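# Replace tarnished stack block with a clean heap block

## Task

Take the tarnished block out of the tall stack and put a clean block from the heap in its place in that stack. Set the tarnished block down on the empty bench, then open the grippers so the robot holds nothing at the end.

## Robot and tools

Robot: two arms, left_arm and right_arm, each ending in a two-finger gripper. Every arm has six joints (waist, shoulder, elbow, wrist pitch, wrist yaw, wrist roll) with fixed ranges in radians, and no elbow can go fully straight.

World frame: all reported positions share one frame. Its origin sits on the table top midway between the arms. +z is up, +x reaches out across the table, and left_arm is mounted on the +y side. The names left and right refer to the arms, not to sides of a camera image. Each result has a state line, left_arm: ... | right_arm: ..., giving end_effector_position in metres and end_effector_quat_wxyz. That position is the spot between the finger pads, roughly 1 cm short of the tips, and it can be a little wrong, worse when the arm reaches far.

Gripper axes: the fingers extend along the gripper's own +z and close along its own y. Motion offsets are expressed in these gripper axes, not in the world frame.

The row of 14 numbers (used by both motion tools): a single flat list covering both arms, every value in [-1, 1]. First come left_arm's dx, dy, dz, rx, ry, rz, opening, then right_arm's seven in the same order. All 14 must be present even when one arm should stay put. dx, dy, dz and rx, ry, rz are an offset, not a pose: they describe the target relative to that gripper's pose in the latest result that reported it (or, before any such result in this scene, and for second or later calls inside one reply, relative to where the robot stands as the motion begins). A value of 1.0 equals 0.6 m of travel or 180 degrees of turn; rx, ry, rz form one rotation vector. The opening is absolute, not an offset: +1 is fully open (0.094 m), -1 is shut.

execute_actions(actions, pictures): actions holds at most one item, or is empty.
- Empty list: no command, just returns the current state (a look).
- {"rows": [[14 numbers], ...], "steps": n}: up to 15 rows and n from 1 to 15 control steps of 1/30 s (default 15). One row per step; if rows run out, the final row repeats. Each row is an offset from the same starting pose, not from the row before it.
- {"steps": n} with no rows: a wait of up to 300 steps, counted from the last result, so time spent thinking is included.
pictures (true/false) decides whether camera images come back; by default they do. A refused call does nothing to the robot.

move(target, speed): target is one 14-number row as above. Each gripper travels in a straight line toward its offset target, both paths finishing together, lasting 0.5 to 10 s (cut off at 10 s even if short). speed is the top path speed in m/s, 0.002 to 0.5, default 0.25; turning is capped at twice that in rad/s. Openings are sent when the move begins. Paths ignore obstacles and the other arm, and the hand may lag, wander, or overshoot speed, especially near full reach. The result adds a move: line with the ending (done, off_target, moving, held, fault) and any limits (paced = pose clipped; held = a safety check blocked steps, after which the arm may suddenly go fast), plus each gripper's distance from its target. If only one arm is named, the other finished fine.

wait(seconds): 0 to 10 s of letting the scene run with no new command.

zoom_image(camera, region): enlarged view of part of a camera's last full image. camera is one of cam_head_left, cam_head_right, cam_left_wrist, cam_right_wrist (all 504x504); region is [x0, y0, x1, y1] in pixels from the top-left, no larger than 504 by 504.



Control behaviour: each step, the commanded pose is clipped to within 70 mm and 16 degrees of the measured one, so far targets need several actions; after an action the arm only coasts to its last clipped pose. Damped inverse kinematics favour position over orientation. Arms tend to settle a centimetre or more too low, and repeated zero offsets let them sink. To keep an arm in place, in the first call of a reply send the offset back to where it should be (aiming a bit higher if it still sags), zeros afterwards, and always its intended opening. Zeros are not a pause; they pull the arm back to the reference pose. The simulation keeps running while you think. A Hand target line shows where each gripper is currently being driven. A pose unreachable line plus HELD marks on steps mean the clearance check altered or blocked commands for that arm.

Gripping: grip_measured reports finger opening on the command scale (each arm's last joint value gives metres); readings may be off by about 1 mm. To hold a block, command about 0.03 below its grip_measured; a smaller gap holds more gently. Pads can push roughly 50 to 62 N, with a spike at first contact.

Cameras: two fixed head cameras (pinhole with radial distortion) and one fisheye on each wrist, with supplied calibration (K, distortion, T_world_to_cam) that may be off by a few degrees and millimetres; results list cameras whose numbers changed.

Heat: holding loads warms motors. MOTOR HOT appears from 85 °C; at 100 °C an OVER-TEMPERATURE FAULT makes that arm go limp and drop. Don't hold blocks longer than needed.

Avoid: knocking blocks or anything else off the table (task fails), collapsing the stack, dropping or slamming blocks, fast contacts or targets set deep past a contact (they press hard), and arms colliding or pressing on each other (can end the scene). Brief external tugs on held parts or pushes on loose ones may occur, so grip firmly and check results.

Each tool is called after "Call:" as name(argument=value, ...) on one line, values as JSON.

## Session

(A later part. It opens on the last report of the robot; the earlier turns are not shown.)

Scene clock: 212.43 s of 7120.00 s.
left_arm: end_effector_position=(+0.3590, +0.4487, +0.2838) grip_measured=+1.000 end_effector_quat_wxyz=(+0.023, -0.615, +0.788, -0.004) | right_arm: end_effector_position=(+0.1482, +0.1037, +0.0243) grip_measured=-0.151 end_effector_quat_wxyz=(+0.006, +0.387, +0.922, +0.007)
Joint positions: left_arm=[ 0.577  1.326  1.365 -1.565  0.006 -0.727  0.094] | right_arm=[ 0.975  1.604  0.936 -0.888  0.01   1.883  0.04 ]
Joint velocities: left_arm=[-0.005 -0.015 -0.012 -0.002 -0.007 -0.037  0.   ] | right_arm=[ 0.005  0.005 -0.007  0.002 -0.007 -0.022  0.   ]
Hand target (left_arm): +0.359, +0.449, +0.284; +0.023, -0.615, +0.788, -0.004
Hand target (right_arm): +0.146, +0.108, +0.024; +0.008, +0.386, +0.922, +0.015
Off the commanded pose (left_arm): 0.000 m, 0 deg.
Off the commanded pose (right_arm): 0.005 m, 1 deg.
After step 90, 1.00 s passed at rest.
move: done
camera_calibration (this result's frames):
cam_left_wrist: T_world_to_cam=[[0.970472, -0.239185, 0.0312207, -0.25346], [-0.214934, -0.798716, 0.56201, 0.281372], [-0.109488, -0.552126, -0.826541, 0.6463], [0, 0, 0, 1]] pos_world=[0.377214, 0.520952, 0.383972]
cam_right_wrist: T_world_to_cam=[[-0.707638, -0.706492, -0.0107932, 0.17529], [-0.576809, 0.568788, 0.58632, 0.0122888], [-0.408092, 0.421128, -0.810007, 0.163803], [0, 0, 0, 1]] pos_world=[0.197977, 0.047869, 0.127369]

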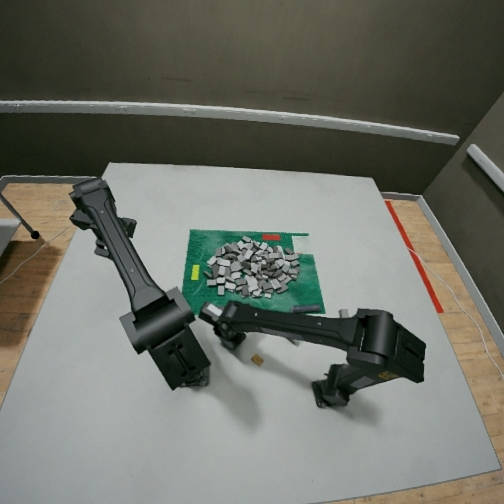

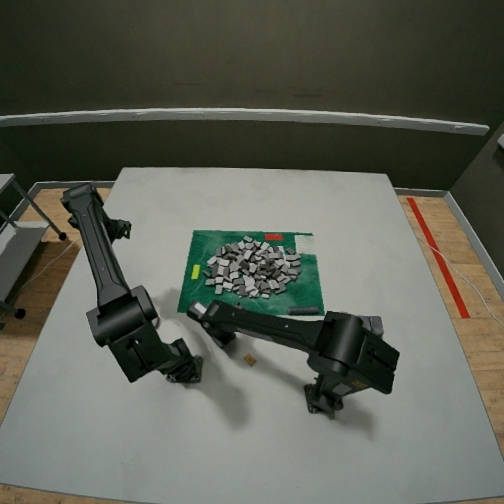

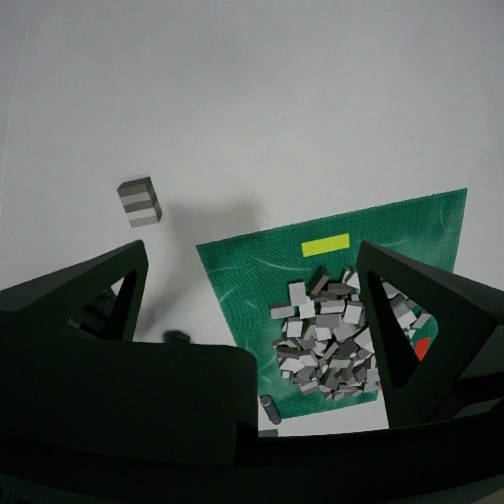

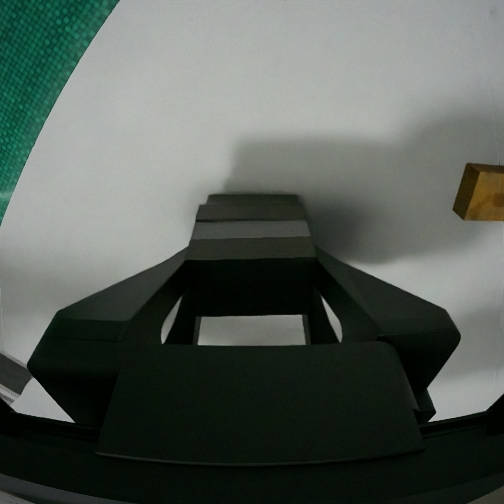

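Call:
move(target=[0,0,0,0,0,0,1,0.013,0,0.004,0,0,0,-0.18], speed=0.03)

Scene clock: 217.13 s of 7120.00 s.
left_arm: end_effector_position=(+0.3590, +0.4487, +0.2838) grip_measured=+1.000 end_effector_quat_wxyz=(+0.023, -0.615, +0.788, -0.004) | right_arm: end_effector_position=(+0.1447, +0.1046, +0.0214) grip_measured=-0.151 end_effector_quat_wxyz=(+0.005, +0.387, +0.922, +0.003)
Joint positions: left_arm=[ 0.577  1.326  1.365 -1.565  0.006 -0.727  0.094] | right_arm=[ 0.984  1.612  0.936 -0.888  0.01   1.893  0.04 ]
Joint velocities: left_arm=[-0.005  0.015 -0.002 -0.017  0.007  0.007  0.   ] | right_arm=[-0.005 -0.005 -0.007 -0.012 -0.022 -0.051 -0.   ]
Hand target (left_arm): +0.359, +0.449, +0.284; +0.023, -0.615, +0.788, -0.004
Hand target (right_arm): +0.143, +0.109, +0.022; +0.006, +0.387, +0.922, +0.007
Off the commanded pose (left_arm): 0.000 m, 0 deg.
Off the commanded pose (right_arm): 0.005 m, 0 deg.
After step 90, 0.97 s passed at rest.
move: done
camera_calibration (this result's frames):
cam_left_wrist: T_world_to_cam=[[0.970472, -0.239185, 0.0312207, -0.25346], [-0.214934, -0.798716, 0.56201, 0.281372], [-0.109488, -0.552126, -0.826541, 0.6463], [0, 0, 0, 1]] pos_world=[0.377214, 0.520952, 0.383972]
cam_right_wrist: T_world_to_cam=[[-0.708202, -0.706001, -0.00358778, 0.173289], [-0.574293, 0.573113, 0.584576, 0.0106657], [-0.410655, 0.416059, -0.811331, 0.160534], [0, 0, 0, 1]] pos_world=[0.194773, 0.0494378, 0.124633]

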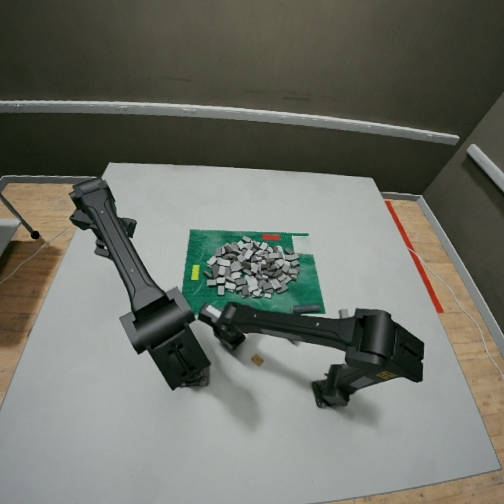

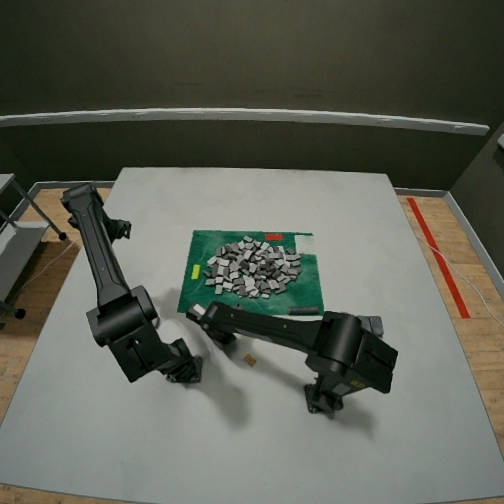

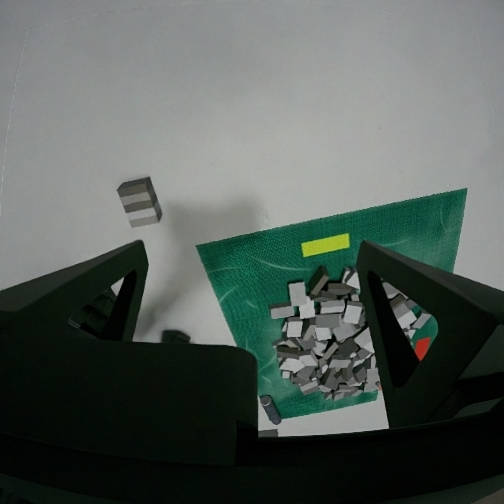

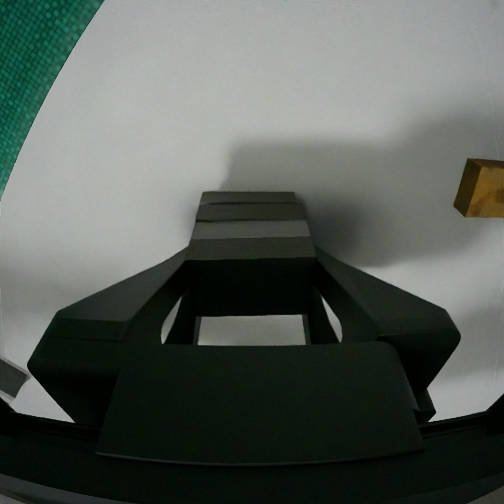

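Call:
move(target=[0,0,0,0,0,0,1,0.008,0.004,0.018,-0.003,0,0,-0.18], speed=0.02)

Scene clock: 221.37 s of 7120.00 s.
left_arm: end_effector_position=(+0.3590, +0.4487, +0.2838) grip_measured=+1.000 end_effector_quat_wxyz=(+0.023, -0.615, +0.788, -0.004) | right_arm: end_effector_position=(+0.1450, +0.1052, +0.0158) grip_measured=-0.151 end_effector_quat_wxyz=(+0.006, +0.388, +0.922, +0.004)
Joint positions: left_arm=[ 0.577  1.326  1.365 -1.565  0.006 -0.727  0.094] | right_arm=[ 0.984  1.623  0.932 -0.871  0.01   1.895  0.04 ]
Joint velocities: left_arm=[-0.005 -0.005  0.002  0.017  0.022 -0.066  0.   ] | right_arm=[-0.015 -0.015 -0.002  0.012 -0.051  0.037 -0.   ]
Hand target (left_arm): +0.359, +0.449, +0.284; +0.023, -0.615, +0.788, -0.004
Hand target (right_arm): +0.143, +0.109, +0.011; +0.007, +0.387, +0.922, +0.008
Off the commanded pose (left_arm): 0.000 m, 0 deg.
Off the commanded pose (right_arm): 0.007 m, 0 deg.
After step 90, 0.40 s passed at rest.
move: done
camera_calibration (this result's frames):
cam_left_wrist: T_world_to_cam=[[0.970472, -0.239185, 0.0312207, -0.25346], [-0.214934, -0.798716, 0.56201, 0.281372], [-0.109488, -0.552126, -0.826541, 0.6463], [0, 0, 0, 1]] pos_world=[0.377214, 0.520952, 0.383972]
cam_right_wrist: T_world_to_cam=[[-0.709814, -0.704374, -0.00469276, 0.173975], [-0.573282, 0.573813, 0.584882, 0.0135369], [-0.409283, 0.417848, -0.811105, 0.155498], [0, 0, 0, 1]] pos_world=[0.194893, 0.0498011, 0.119024]

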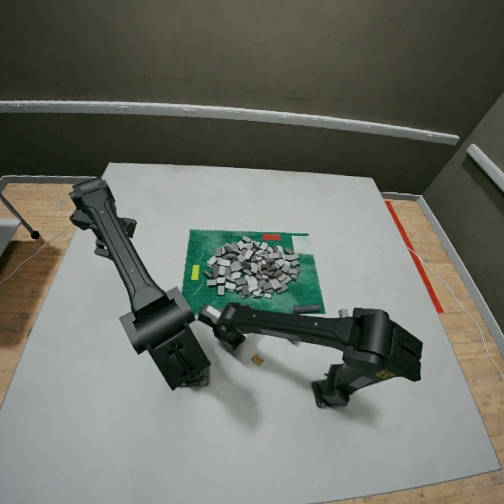

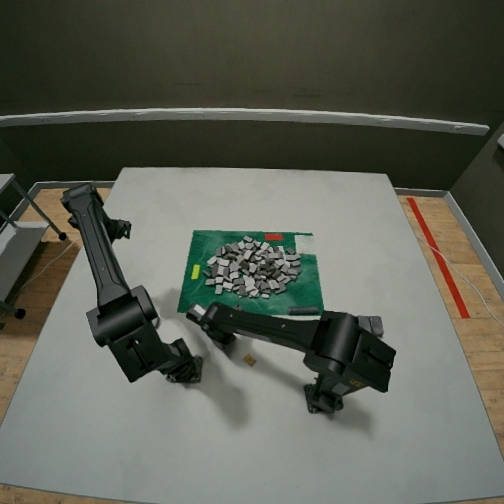

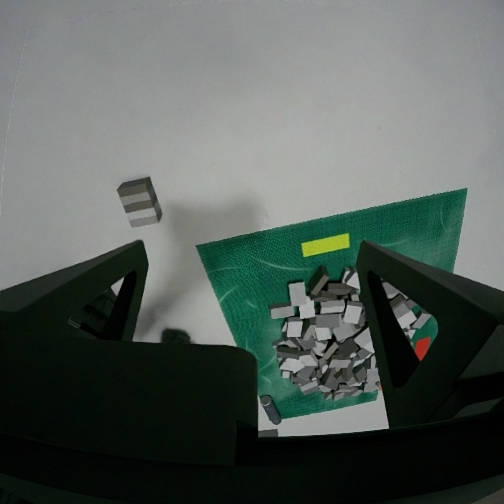

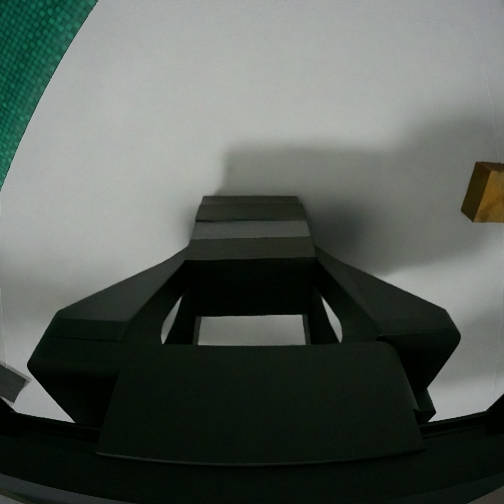

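Call:
execute_actions(actions=[{"rows":[[0,0,0,0,0,0,1,0,0,0,0,0,0,0.5]],"steps":12}], pictures=false)

Call:
move(target=[0,0,0,0,0,0,1,0.006,0.034,-0.15,-0.017,0,0,0.5], speed=0.12)

Call:
move(target=[0,0,0,0,0,0,1,-0.29,-0.285,-0.008,0,0,-0.017,0.5], speed=0.2)

Scene clock: 228.37 s of 7120.00 s.
left_arm: end_effector_position=(+0.3590, +0.4487, +0.2838) grip_measured=+1.000 end_effector_quat_wxyz=(+0.023, -0.615, +0.788, -0.004) | right_arm: end_effector_position=(+0.1450, +0.1052, +0.0158) grip_measured=+0.498 end_effector_quat_wxyz=(+0.006, +0.388, +0.922, +0.004)
Joint positions: left_arm=[ 0.577  1.326  1.365 -1.565  0.006 -0.727  0.094] | right_arm=[ 0.984  1.623  0.932 -0.871  0.01   1.895  0.07 ]
Joint velocities: left_arm=[-0.005 -0.005 -0.012 -0.012 -0.022  0.022  0.   ] | right_arm=[-0.005 -0.015 -0.012 -0.012 -0.022 -0.037  0.001]
Hand target (left_arm): +0.359, +0.449, +0.284; +0.023, -0.615, +0.788, -0.004
Hand target (right_arm): +0.145, +0.105, +0.016; +0.006, +0.388, +0.922, +0.004
Off the commanded pose (left_arm): 0.000 m, 0 deg.
Off the commanded pose (right_arm): 0.000 m, 0 deg.
Steps of this call (steps 1 to 90: nothing new was sent; then 3.60 s passed at rest; steps 91 to 102: all 12 steps of this action). Readings (end_effector_position):
91: left_arm (+0.3590, +0.4487, +0.2838) | right_arm (+0.1450, +0.1052, +0.0158)
92: left_arm (+0.3590, +0.4487, +0.2838) | right_arm (+0.1450, +0.1052, +0.0158)
94: left_arm (+0.3590, +0.4487, +0.2838) | right_arm (+0.1450, +0.1052, +0.0158)
98: left_arm (+0.3590, +0.4487, +0.2838) | right_arm (+0.1450, +0.1052, +0.0158)
102: the state above

Scene clock: 229.73 s of 7120.00 s.
left_arm: end_effector_position=(+0.3590, +0.4487, +0.2838) grip_measured=+1.000 end_effector_quat_wxyz=(+0.023, -0.615, +0.788, -0.004) | right_arm: end_effector_position=(+0.1476, +0.1057, +0.0812) grip_measured=+0.498 end_effector_quat_wxyz=(+0.012, +0.388, +0.922, +0.003)
Joint positions: left_arm=[ 0.577  1.326  1.365 -1.565  0.006 -0.727  0.094] | right_arm=[ 0.984  1.523  1.017 -1.058  0.023  1.895  0.07 ]
Joint velocities: left_arm=[-0.005 -0.005 -0.007 -0.012  0.066  0.022  0.   ] | right_arm=[-0.024 -0.005 -0.002 -0.002 -0.095  0.051  0.   ]
Hand target (left_arm): +0.359, +0.449, +0.284; +0.023, -0.615, +0.788, -0.004
Hand target (right_arm): +0.157, +0.122, +0.105; +0.016, +0.388, +0.921, +0.029
Off the commanded pose (left_arm): 0.000 m, 0 deg.
Off the commanded pose (right_arm): 0.031 m, 3 deg.
move: off_target (right_arm)
camera_calibration (this result's frames):
cam_left_wrist: T_world_to_cam=[[0.970472, -0.239185, 0.0312207, -0.25346], [-0.214934, -0.798716, 0.56201, 0.281372], [-0.109488, -0.552126, -0.826541, 0.6463], [0, 0, 0, 1]] pos_world=[0.377214, 0.520952, 0.383972]
cam_right_wrist: T_world_to_cam=[[-0.709823, -0.704347, -0.00679619, 0.176676], [-0.579219, 0.578178, 0.574644, -0.0222362], [-0.400819, 0.411832, -0.818375, 0.209461], [0, 0, 0, 1]] pos_world=[0.196485, 0.051035, 0.185396]

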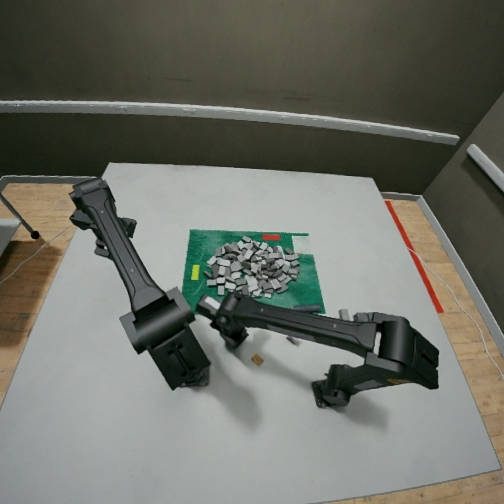

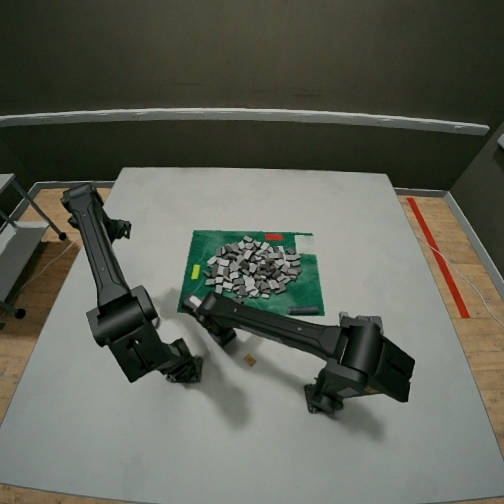

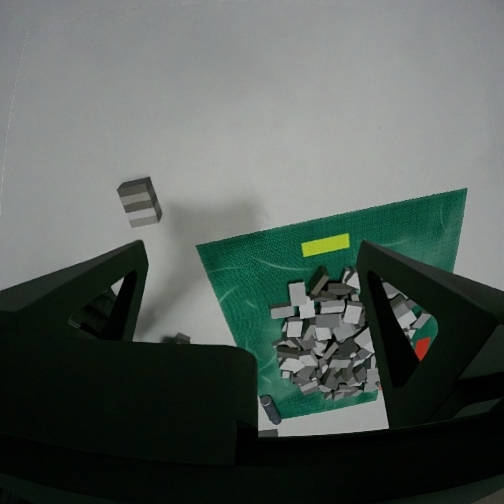

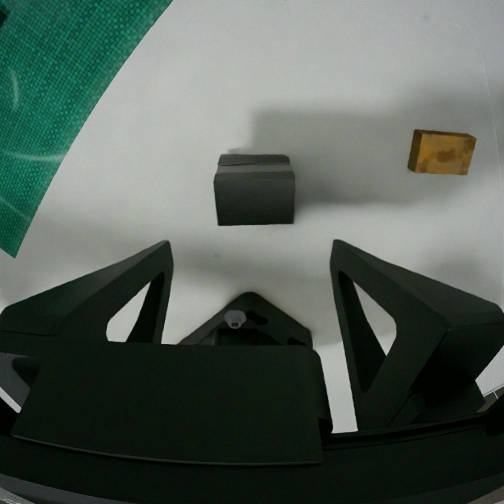

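Scene clock: 231.60 s of 7120.00 s.
left_arm: end_effector_position=(+0.3590, +0.4487, +0.2838) grip_measured=+1.000 end_effector_quat_wxyz=(+0.023, -0.615, +0.788, -0.004) | right_arm: end_effector_position=(+0.1519, -0.1358, +0.0863) grip_measured=+0.498 end_effector_quat_wxyz=(+0.014, +0.366, +0.931, +0.003)
Joint positions: left_arm=[ 0.577  1.326  1.365 -1.565  0.006 -0.727  0.094] | right_arm=[ 0.454  0.995  0.582 -1.138  0.019  1.317  0.07 ]
Joint velocities: left_arm=[ 0.005 -0.005 -0.007  0.027 -0.007 -0.051  0.   ] | right_arm=[-0.015 -0.005  0.002 -0.012 -0.095 -0.066  0.   ]
Hand target (left_arm): +0.359, +0.449, +0.284; +0.023, -0.615, +0.788, -0.004
Hand target (right_arm): +0.148, -0.139, +0.086; +0.009, +0.363, +0.932, -0.001
Off the commanded pose (left_arm): 0.000 m, 0 deg.
Off the commanded pose (right_arm): 0.006 m, 0 deg.
move: done
camera_calibration (this result's frames):
cam_left_wrist: T_world_to_cam=[[0.970472, -0.239185, 0.0312207, -0.25346], [-0.214934, -0.798716, 0.56201, 0.281372], [-0.109488, -0.552126, -0.826541, 0.6463], [0, 0, 0, 1]] pos_world=[0.377214, 0.520952, 0.383972]
cam_right_wrist: T_world_to_cam=[[-0.675235, -0.737563, -0.0076671, -0.0000428781], [-0.608289, 0.550945, 0.571353, 0.117958], [-0.417185, 0.390461, -0.820669, 0.314513], [0, 0, 0, 1]] pos_world=[0.202933, -0.187825, 0.190715]

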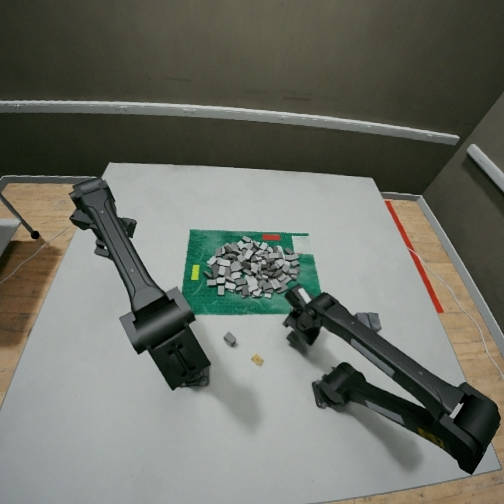

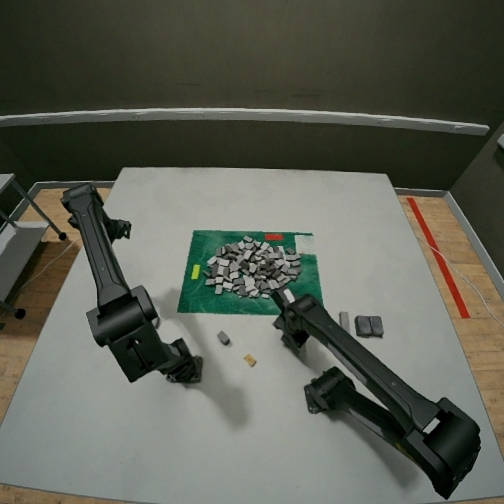

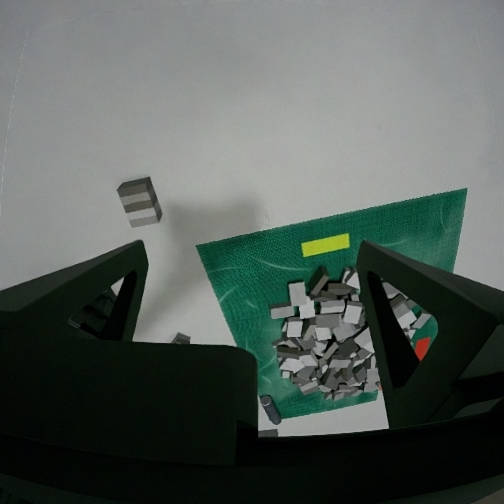

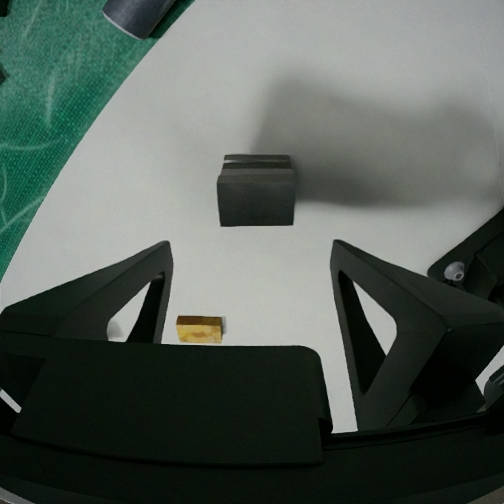

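Call:
move(target=[0,0,0,0,0,0,1,0.01,-0.005,0.142,0.003,0.006,0,0.5], speed=0.07)

Scene clock: 236.27 s of 7120.00 s.
left_arm: end_effector_position=(+0.3590, +0.4487, +0.2838) grip_measured=+1.000 end_effector_quat_wxyz=(+0.023, -0.615, +0.788, -0.004) | right_arm: end_effector_position=(+0.1460, -0.1372, +0.0046) grip_measured=+0.498 end_effector_quat_wxyz=(+0.003, +0.366, +0.931, -0.002)
Joint positions: left_arm=[ 0.577  1.326  1.365 -1.565  0.006 -0.727  0.094] | right_arm=[ 0.454  1.173  0.44  -0.838  0.007  1.317  0.07 ]
Joint velocities: left_arm=[-0.005 -0.015 -0.007 -0.022 -0.037 -0.007  0.   ] | right_arm=[ 0.005  0.005 -0.012 -0.007 -0.007 -0.037  0.   ]
Hand target (left_arm): +0.359, +0.449, +0.284; +0.023, -0.615, +0.788, -0.004
Hand target (right_arm): +0.146, -0.134, +0.002; +0.003, +0.366, +0.931, +0.002
Off the commanded pose (left_arm): 0.000 m, 0 deg.
Off the commanded pose (right_arm): 0.005 m, 0 deg.
After step 90, 0.13 s passed at rest.
move: done
camera_calibration (this result's frames):
cam_left_wrist: T_world_to_cam=[[0.970472, -0.239185, 0.0312207, -0.25346], [-0.214934, -0.798716, 0.56201, 0.281372], [-0.109488, -0.552126, -0.826541, 0.6463], [0, 0, 0, 1]] pos_world=[0.377214, 0.520952, 0.383972]
cam_right_wrist: T_world_to_cam=[[-0.674855, -0.737902, 0.00844015, -0.00584004], [-0.595219, 0.551053, 0.584855, 0.159826], [-0.436216, 0.389668, -0.811094, 0.24817], [0, 0, 0, 1]] pos_world=[0.199446, -0.189086, 0.107864]

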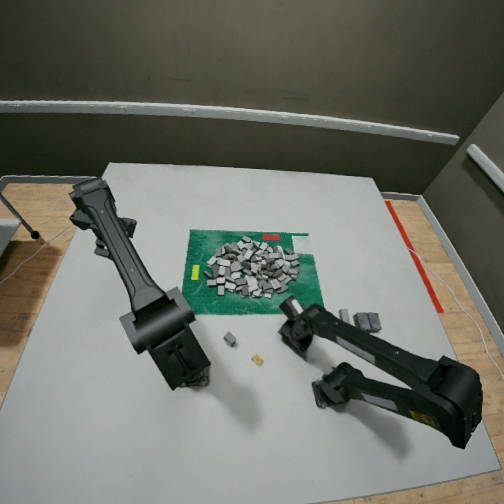

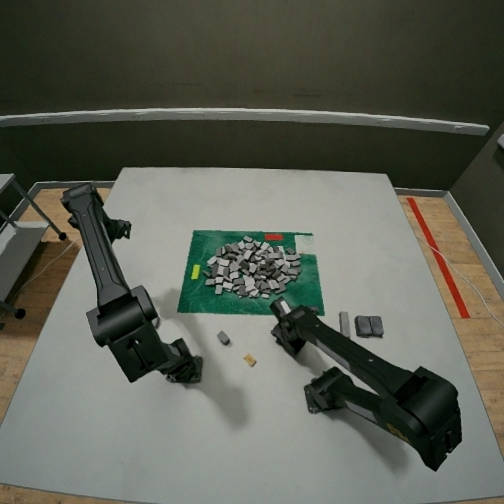

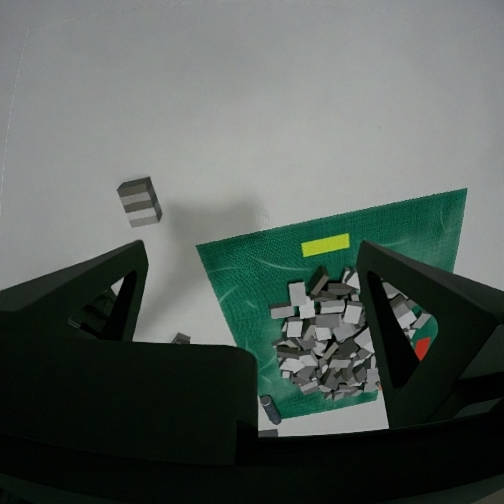

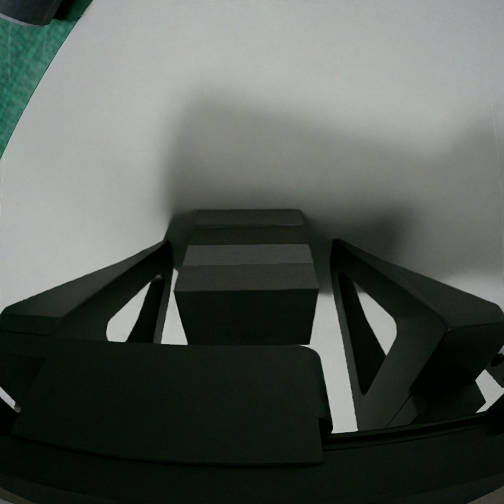

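Call:
execute_actions(actions=[{"rows":[[0,0,0,0,0,0,1,0,0,0,0,0,0,0.2],[0,0,0,0,0,0,1,0,0,0,0,0,0,0.1],[0,0,0,0,0,0,1,0,0,0,0,0,0,0.03],[0,0,0,0,0,0,1,0,0,0,0,0,0,-0.18]]}], pictures=false)

Call:
move(target=[0,0,0,0,0,0,1,-0.012,0.038,-0.18,-0.02,-0.004,0,-0.18], speed=0.1)

Call:
move(target=[0,0,0,0,0,0,1,0.288,0.338,-0.045,-0.022,0.003,0.016,-0.18], speed=0.15)

Scene clock: 244.47 s of 7120.00 s.
left_arm: end_effector_position=(+0.3590, +0.4487, +0.2838) grip_measured=+1.000 end_effector_quat_wxyz=(+0.023, -0.615, +0.788, -0.004) | right_arm: end_effector_position=(+0.1460, -0.1372, +0.0046) grip_measured=-0.149 end_effector_quat_wxyz=(+0.003, +0.366, +0.931, -0.002)
Joint positions: left_arm=[ 0.577  1.326  1.365 -1.565  0.006 -0.727  0.094] | right_arm=[ 0.454  1.173  0.44  -0.838  0.007  1.317  0.04 ]
Joint velocities: left_arm=[-0.015 -0.005 -0.002 -0.012 -0.037 -0.081  0.   ] | right_arm=[-0.015 -0.005  0.002 -0.007 -0.066 -0.037 -0.   ]
Hand target (left_arm): +0.359, +0.449, +0.284; +0.023, -0.615, +0.788, -0.004
Hand target (right_arm): +0.146, -0.137, +0.005; +0.003, +0.366, +0.931, -0.002
Off the commanded pose (left_arm): 0.000 m, 0 deg.
Off the commanded pose (right_arm): 0.000 m, 0 deg.
Steps of this call (steps 1 to 90: nothing new was sent; then 4.70 s passed at rest; steps 91 to 105: all 15 steps of this action). Readings (end_effector_position):
91: left_arm (+0.3590, +0.4487, +0.2838) | right_arm (+0.1460, -0.1372, +0.0046)
92: left_arm (+0.3590, +0.4487, +0.2838) | right_arm (+0.1460, -0.1372, +0.0046)
94: left_arm (+0.3590, +0.4487, +0.2838) | right_arm (+0.1460, -0.1372, +0.0046)
98: left_arm (+0.3590, +0.4487, +0.2838) | right_arm (+0.1460, -0.1372, +0.0046)
105: the state above

Scene clock: 246.17 s of 7120.00 s.
left_arm: end_effector_position=(+0.3590, +0.4487, +0.2838) grip_measured=+1.000 end_effector_quat_wxyz=(+0.023, -0.615, +0.788, -0.004) | right_arm: end_effector_position=(+0.1449, -0.1378, +0.0805) grip_measured=-0.149 end_effector_quat_wxyz=(-0.001, +0.365, +0.931, -0.008)
Joint positions: left_arm=[ 0.577  1.326  1.365 -1.565  0.006 -0.727  0.094] | right_arm=[ 0.454  1.009  0.574 -1.15   0.007  1.316  0.04 ]
Joint velocities: left_arm=[-0.005 -0.024 -0.007 -0.007 -0.007  0.037  0.   ] | right_arm=[-0.005 -0.005  0.007 -0.017 -0.051  0.007  0.001]
Hand target (left_arm): +0.359, +0.449, +0.284; +0.023, -0.615, +0.788, -0.004
Hand target (right_arm): +0.167, -0.126, +0.111; +0.021, +0.366, +0.930, +0.025
Off the commanded pose (left_arm): 0.000 m, 0 deg.
Off the commanded pose (right_arm): 0.041 m, 5 deg.
move: off_target (right_arm)
camera_calibration (this result's frames):
cam_left_wrist: T_world_to_cam=[[0.970472, -0.239185, 0.0312207, -0.25346], [-0.214934, -0.798716, 0.56201, 0.281372], [-0.109488, -0.552126, -0.826541, 0.6463], [0, 0, 0, 1]] pos_world=[0.377214, 0.520952, 0.383972]
cam_right_wrist: T_world_to_cam=[[-0.674102, -0.7383, 0.0223433, -0.00894376], [-0.588349, 0.554987, 0.588078, 0.114435], [-0.446578, 0.383279, -0.808496, 0.309886], [0, 0, 0, 1]] pos_world=[0.199687, -0.188886, 0.183445]

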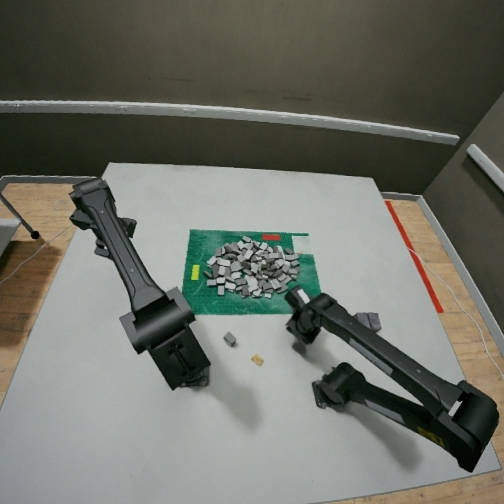

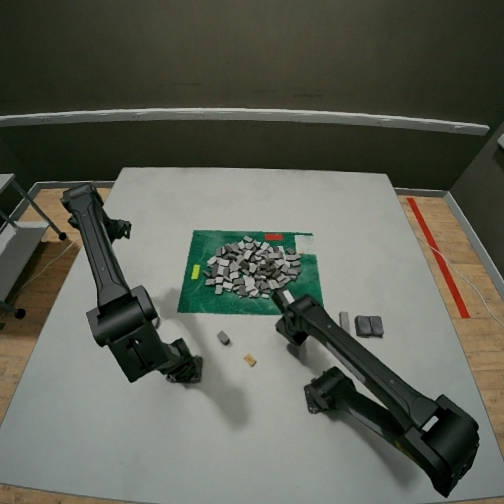

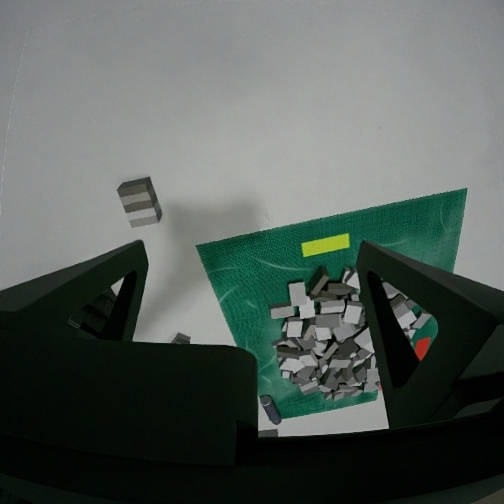

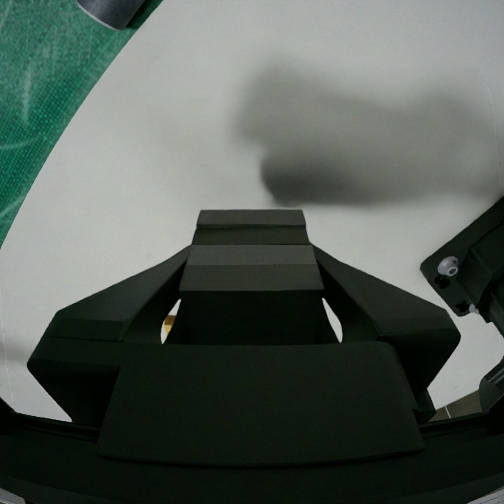

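Scene clock: 248.37 s of 7120.00 s.
left_arm: end_effector_position=(+0.3590, +0.4487, +0.2838) grip_measured=+1.000 end_effector_quat_wxyz=(+0.023, -0.615, +0.788, -0.004) | right_arm: end_effector_position=(+0.1418, +0.0996, +0.0806) grip_measured=-0.149 end_effector_quat_wxyz=(+0.004, +0.387, +0.922, -0.011)
Joint positions: left_arm=[ 0.577  1.326  1.365 -1.565  0.006 -0.727  0.094] | right_arm=[ 0.984  1.521  1.013 -1.084  0.01   1.892  0.04 ]
Joint velocities: left_arm=[-0.015  0.005 -0.007 -0.017 -0.007  0.007  0.   ] | right_arm=[-0.015 -0.005  0.002 -0.012 -0.022 -0.007 -0.   ]
Hand target (left_arm): +0.359, +0.449, +0.284; +0.023, -0.615, +0.788, -0.004
Hand target (right_arm): +0.154, +0.128, +0.106; +0.009, +0.389, +0.921, +0.030
Off the commanded pose (left_arm): 0.000 m, 0 deg.
Off the commanded pose (right_arm): 0.040 m, 4 deg.
move: off_target (right_arm)
camera_calibration (this result's frames):
cam_left_wrist: T_world_to_cam=[[0.970472, -0.239185, 0.0312207, -0.25346], [-0.214934, -0.798716, 0.56201, 0.281372], [-0.109488, -0.552126, -0.826541, 0.6463], [0, 0, 0, 1]] pos_world=[0.377214, 0.520952, 0.383972]
cam_right_wrist: T_world_to_cam=[[-0.707532, -0.706291, 0.0235001, 0.165687], [-0.566864, 0.587089, 0.57792, -0.0246603], [-0.421976, 0.395575, -0.815755, 0.213497], [0, 0, 0, 1]] pos_world=[0.193341, 0.0470471, 0.184519]

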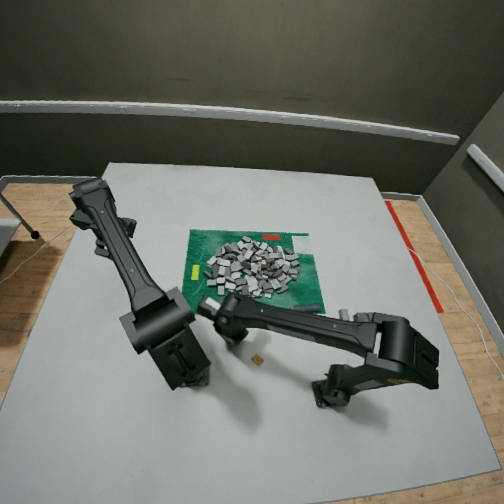

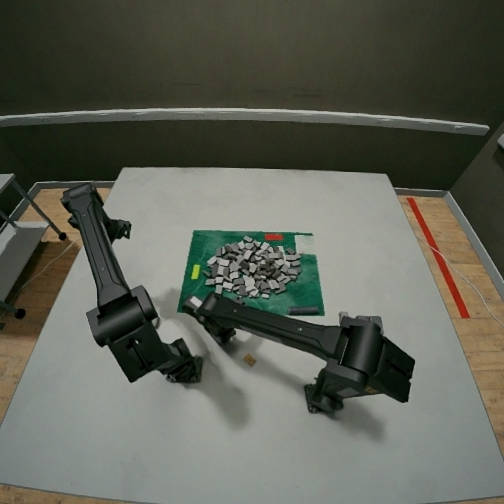

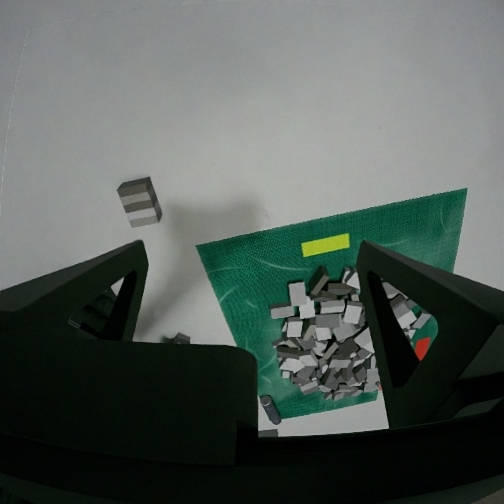

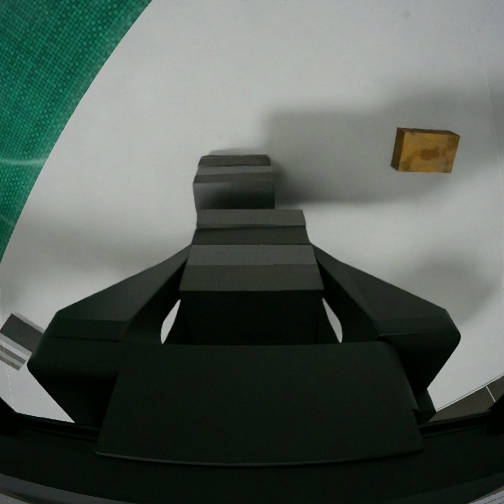

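Call:
move(target=[0,0,0,0,0,0,1,-0.004,0.019,0.04,-0.013,0,0,-0.18], speed=0.04)

Scene clock: 253.10 s of 7120.00 s.
left_arm: end_effector_position=(+0.3590, +0.4487, +0.2838) grip_measured=+1.000 end_effector_quat_wxyz=(+0.023, -0.615, +0.788, -0.004) | right_arm: end_effector_position=(+0.1442, +0.1015, +0.0535) grip_measured=-0.149 end_effector_quat_wxyz=(+0.008, +0.387, +0.922, -0.004)
Joint positions: left_arm=[ 0.577  1.326  1.365 -1.565  0.006 -0.727  0.094] | right_arm=[ 0.984  1.558  0.974 -0.993  0.017  1.892  0.04 ]
Joint velocities: left_arm=[-0.005  0.005 -0.012  0.012 -0.022 -0.007  0.   ] | right_arm=[-0.005  0.005  0.012 -0.012 -0.007  0.037  0.   ]
Hand target (left_arm): +0.359, +0.449, +0.284; +0.023, -0.615, +0.788, -0.004
Hand target (right_arm): +0.151, +0.105, +0.057; +0.012, +0.387, +0.922, +0.008
Off the commanded pose (left_arm): 0.000 m, 0 deg.
Off the commanded pose (right_arm): 0.009 m, 1 deg.
After step 90, 0.77 s passed at rest.
move: done
camera_calibration (this result's frames):
cam_left_wrist: T_world_to_cam=[[0.970472, -0.239185, 0.0312207, -0.25346], [-0.214934, -0.798716, 0.56201, 0.281372], [-0.109488, -0.552126, -0.826541, 0.6463], [0, 0, 0, 1]] pos_world=[0.377214, 0.520952, 0.383972]
cam_right_wrist: T_world_to_cam=[[-0.707666, -0.706508, 0.00735942, 0.170304], [-0.574648, 0.581588, 0.57579, -0.00696227], [-0.411081, 0.403238, -0.817564, 0.189455], [0, 0, 0, 1]] pos_world=[0.194399, 0.0479749, 0.157647]

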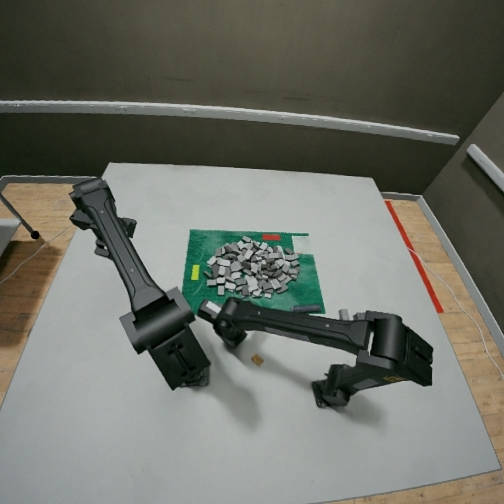

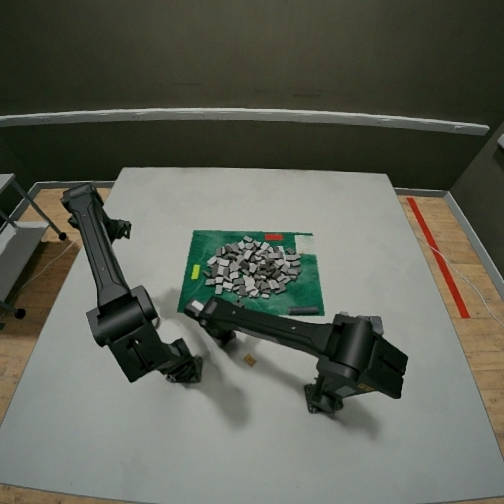

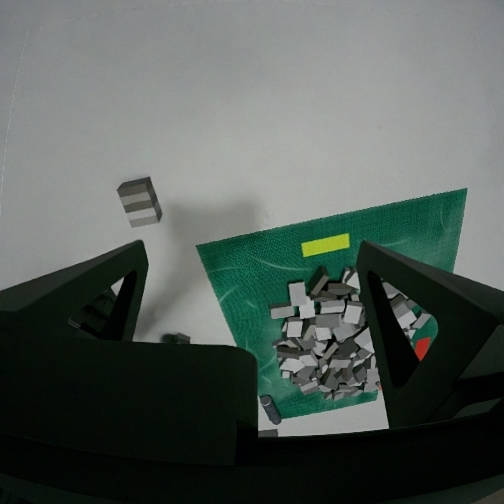

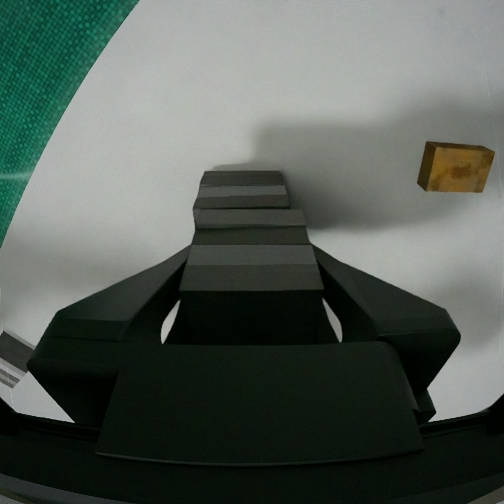

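Call:
move(target=[0,0,0,0,0,0,1,0,0.017,0.004,-0.014,0.002,0,-0.18], speed=0.02)

Scene clock: 261.50 s of 7120.00 s.
left_arm: end_effector_position=(+0.3590, +0.4487, +0.2838) grip_measured=+1.000 end_effector_quat_wxyz=(+0.023, -0.615, +0.788, -0.004) | right_arm: end_effector_position=(+0.1470, +0.1061, +0.0504) grip_measured=-0.149 end_effector_quat_wxyz=(+0.011, +0.387, +0.922, +0.009)
Joint positions: left_arm=[ 0.577  1.326  1.365 -1.565  0.006 -0.727  0.094] | right_arm=[ 0.984  1.561  0.967 -0.957  0.02   1.892  0.04 ]
Joint velocities: left_arm=[-0.005 -0.005 -0.012 -0.022 -0.066 -0.037  0.   ] | right_arm=[-0.005 -0.005 -0.017  0.002 -0.022  0.022  0.001]
Hand target (left_arm): +0.359, +0.449, +0.284; +0.023, -0.615, +0.788, -0.004
Hand target (right_arm): +0.151, +0.109, +0.051; +0.014, +0.387, +0.922, +0.018
Off the commanded pose (left_arm): 0.000 m, 0 deg.
Off the commanded pose (right_arm): 0.005 m, 1 deg.
After step 90, 4.07 s passed at rest.
move: done
camera_calibration (this result's frames):
cam_left_wrist: T_world_to_cam=[[0.970472, -0.239185, 0.0312207, -0.25346], [-0.214934, -0.798716, 0.56201, 0.281372], [-0.109488, -0.552126, -0.826541, 0.6463], [0, 0, 0, 1]] pos_world=[0.377214, 0.520952, 0.383972]
cam_right_wrist: T_world_to_cam=[[-0.707334, -0.70665, -0.0180155, 0.176799], [-0.582863, 0.568629, 0.580459, -0.00386886], [-0.399937, 0.421079, -0.81409, 0.182464], [0, 0, 0, 1]] pos_world=[0.195775, 0.0503032, 0.153973]

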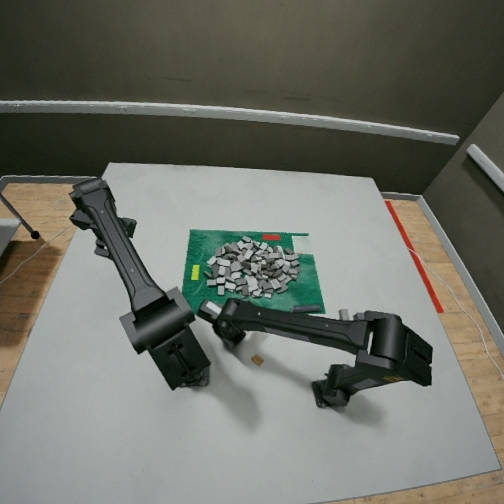

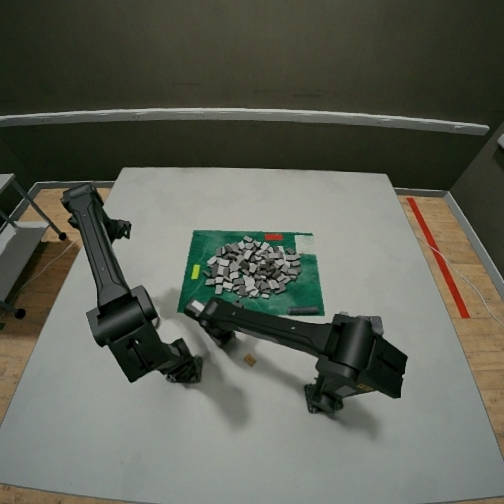

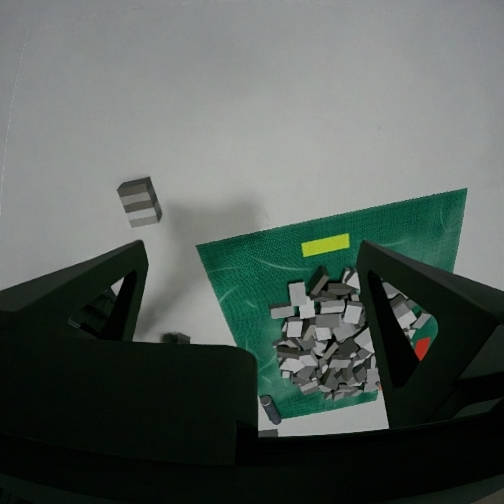

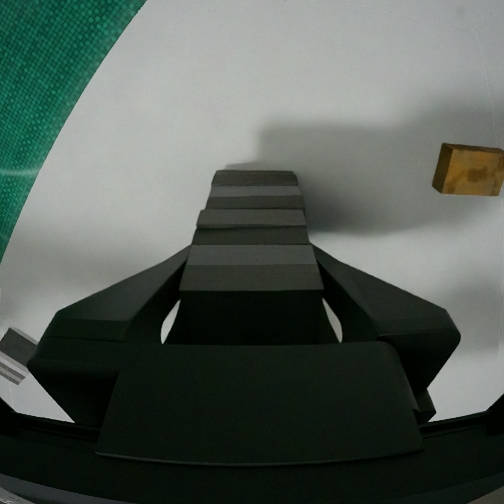

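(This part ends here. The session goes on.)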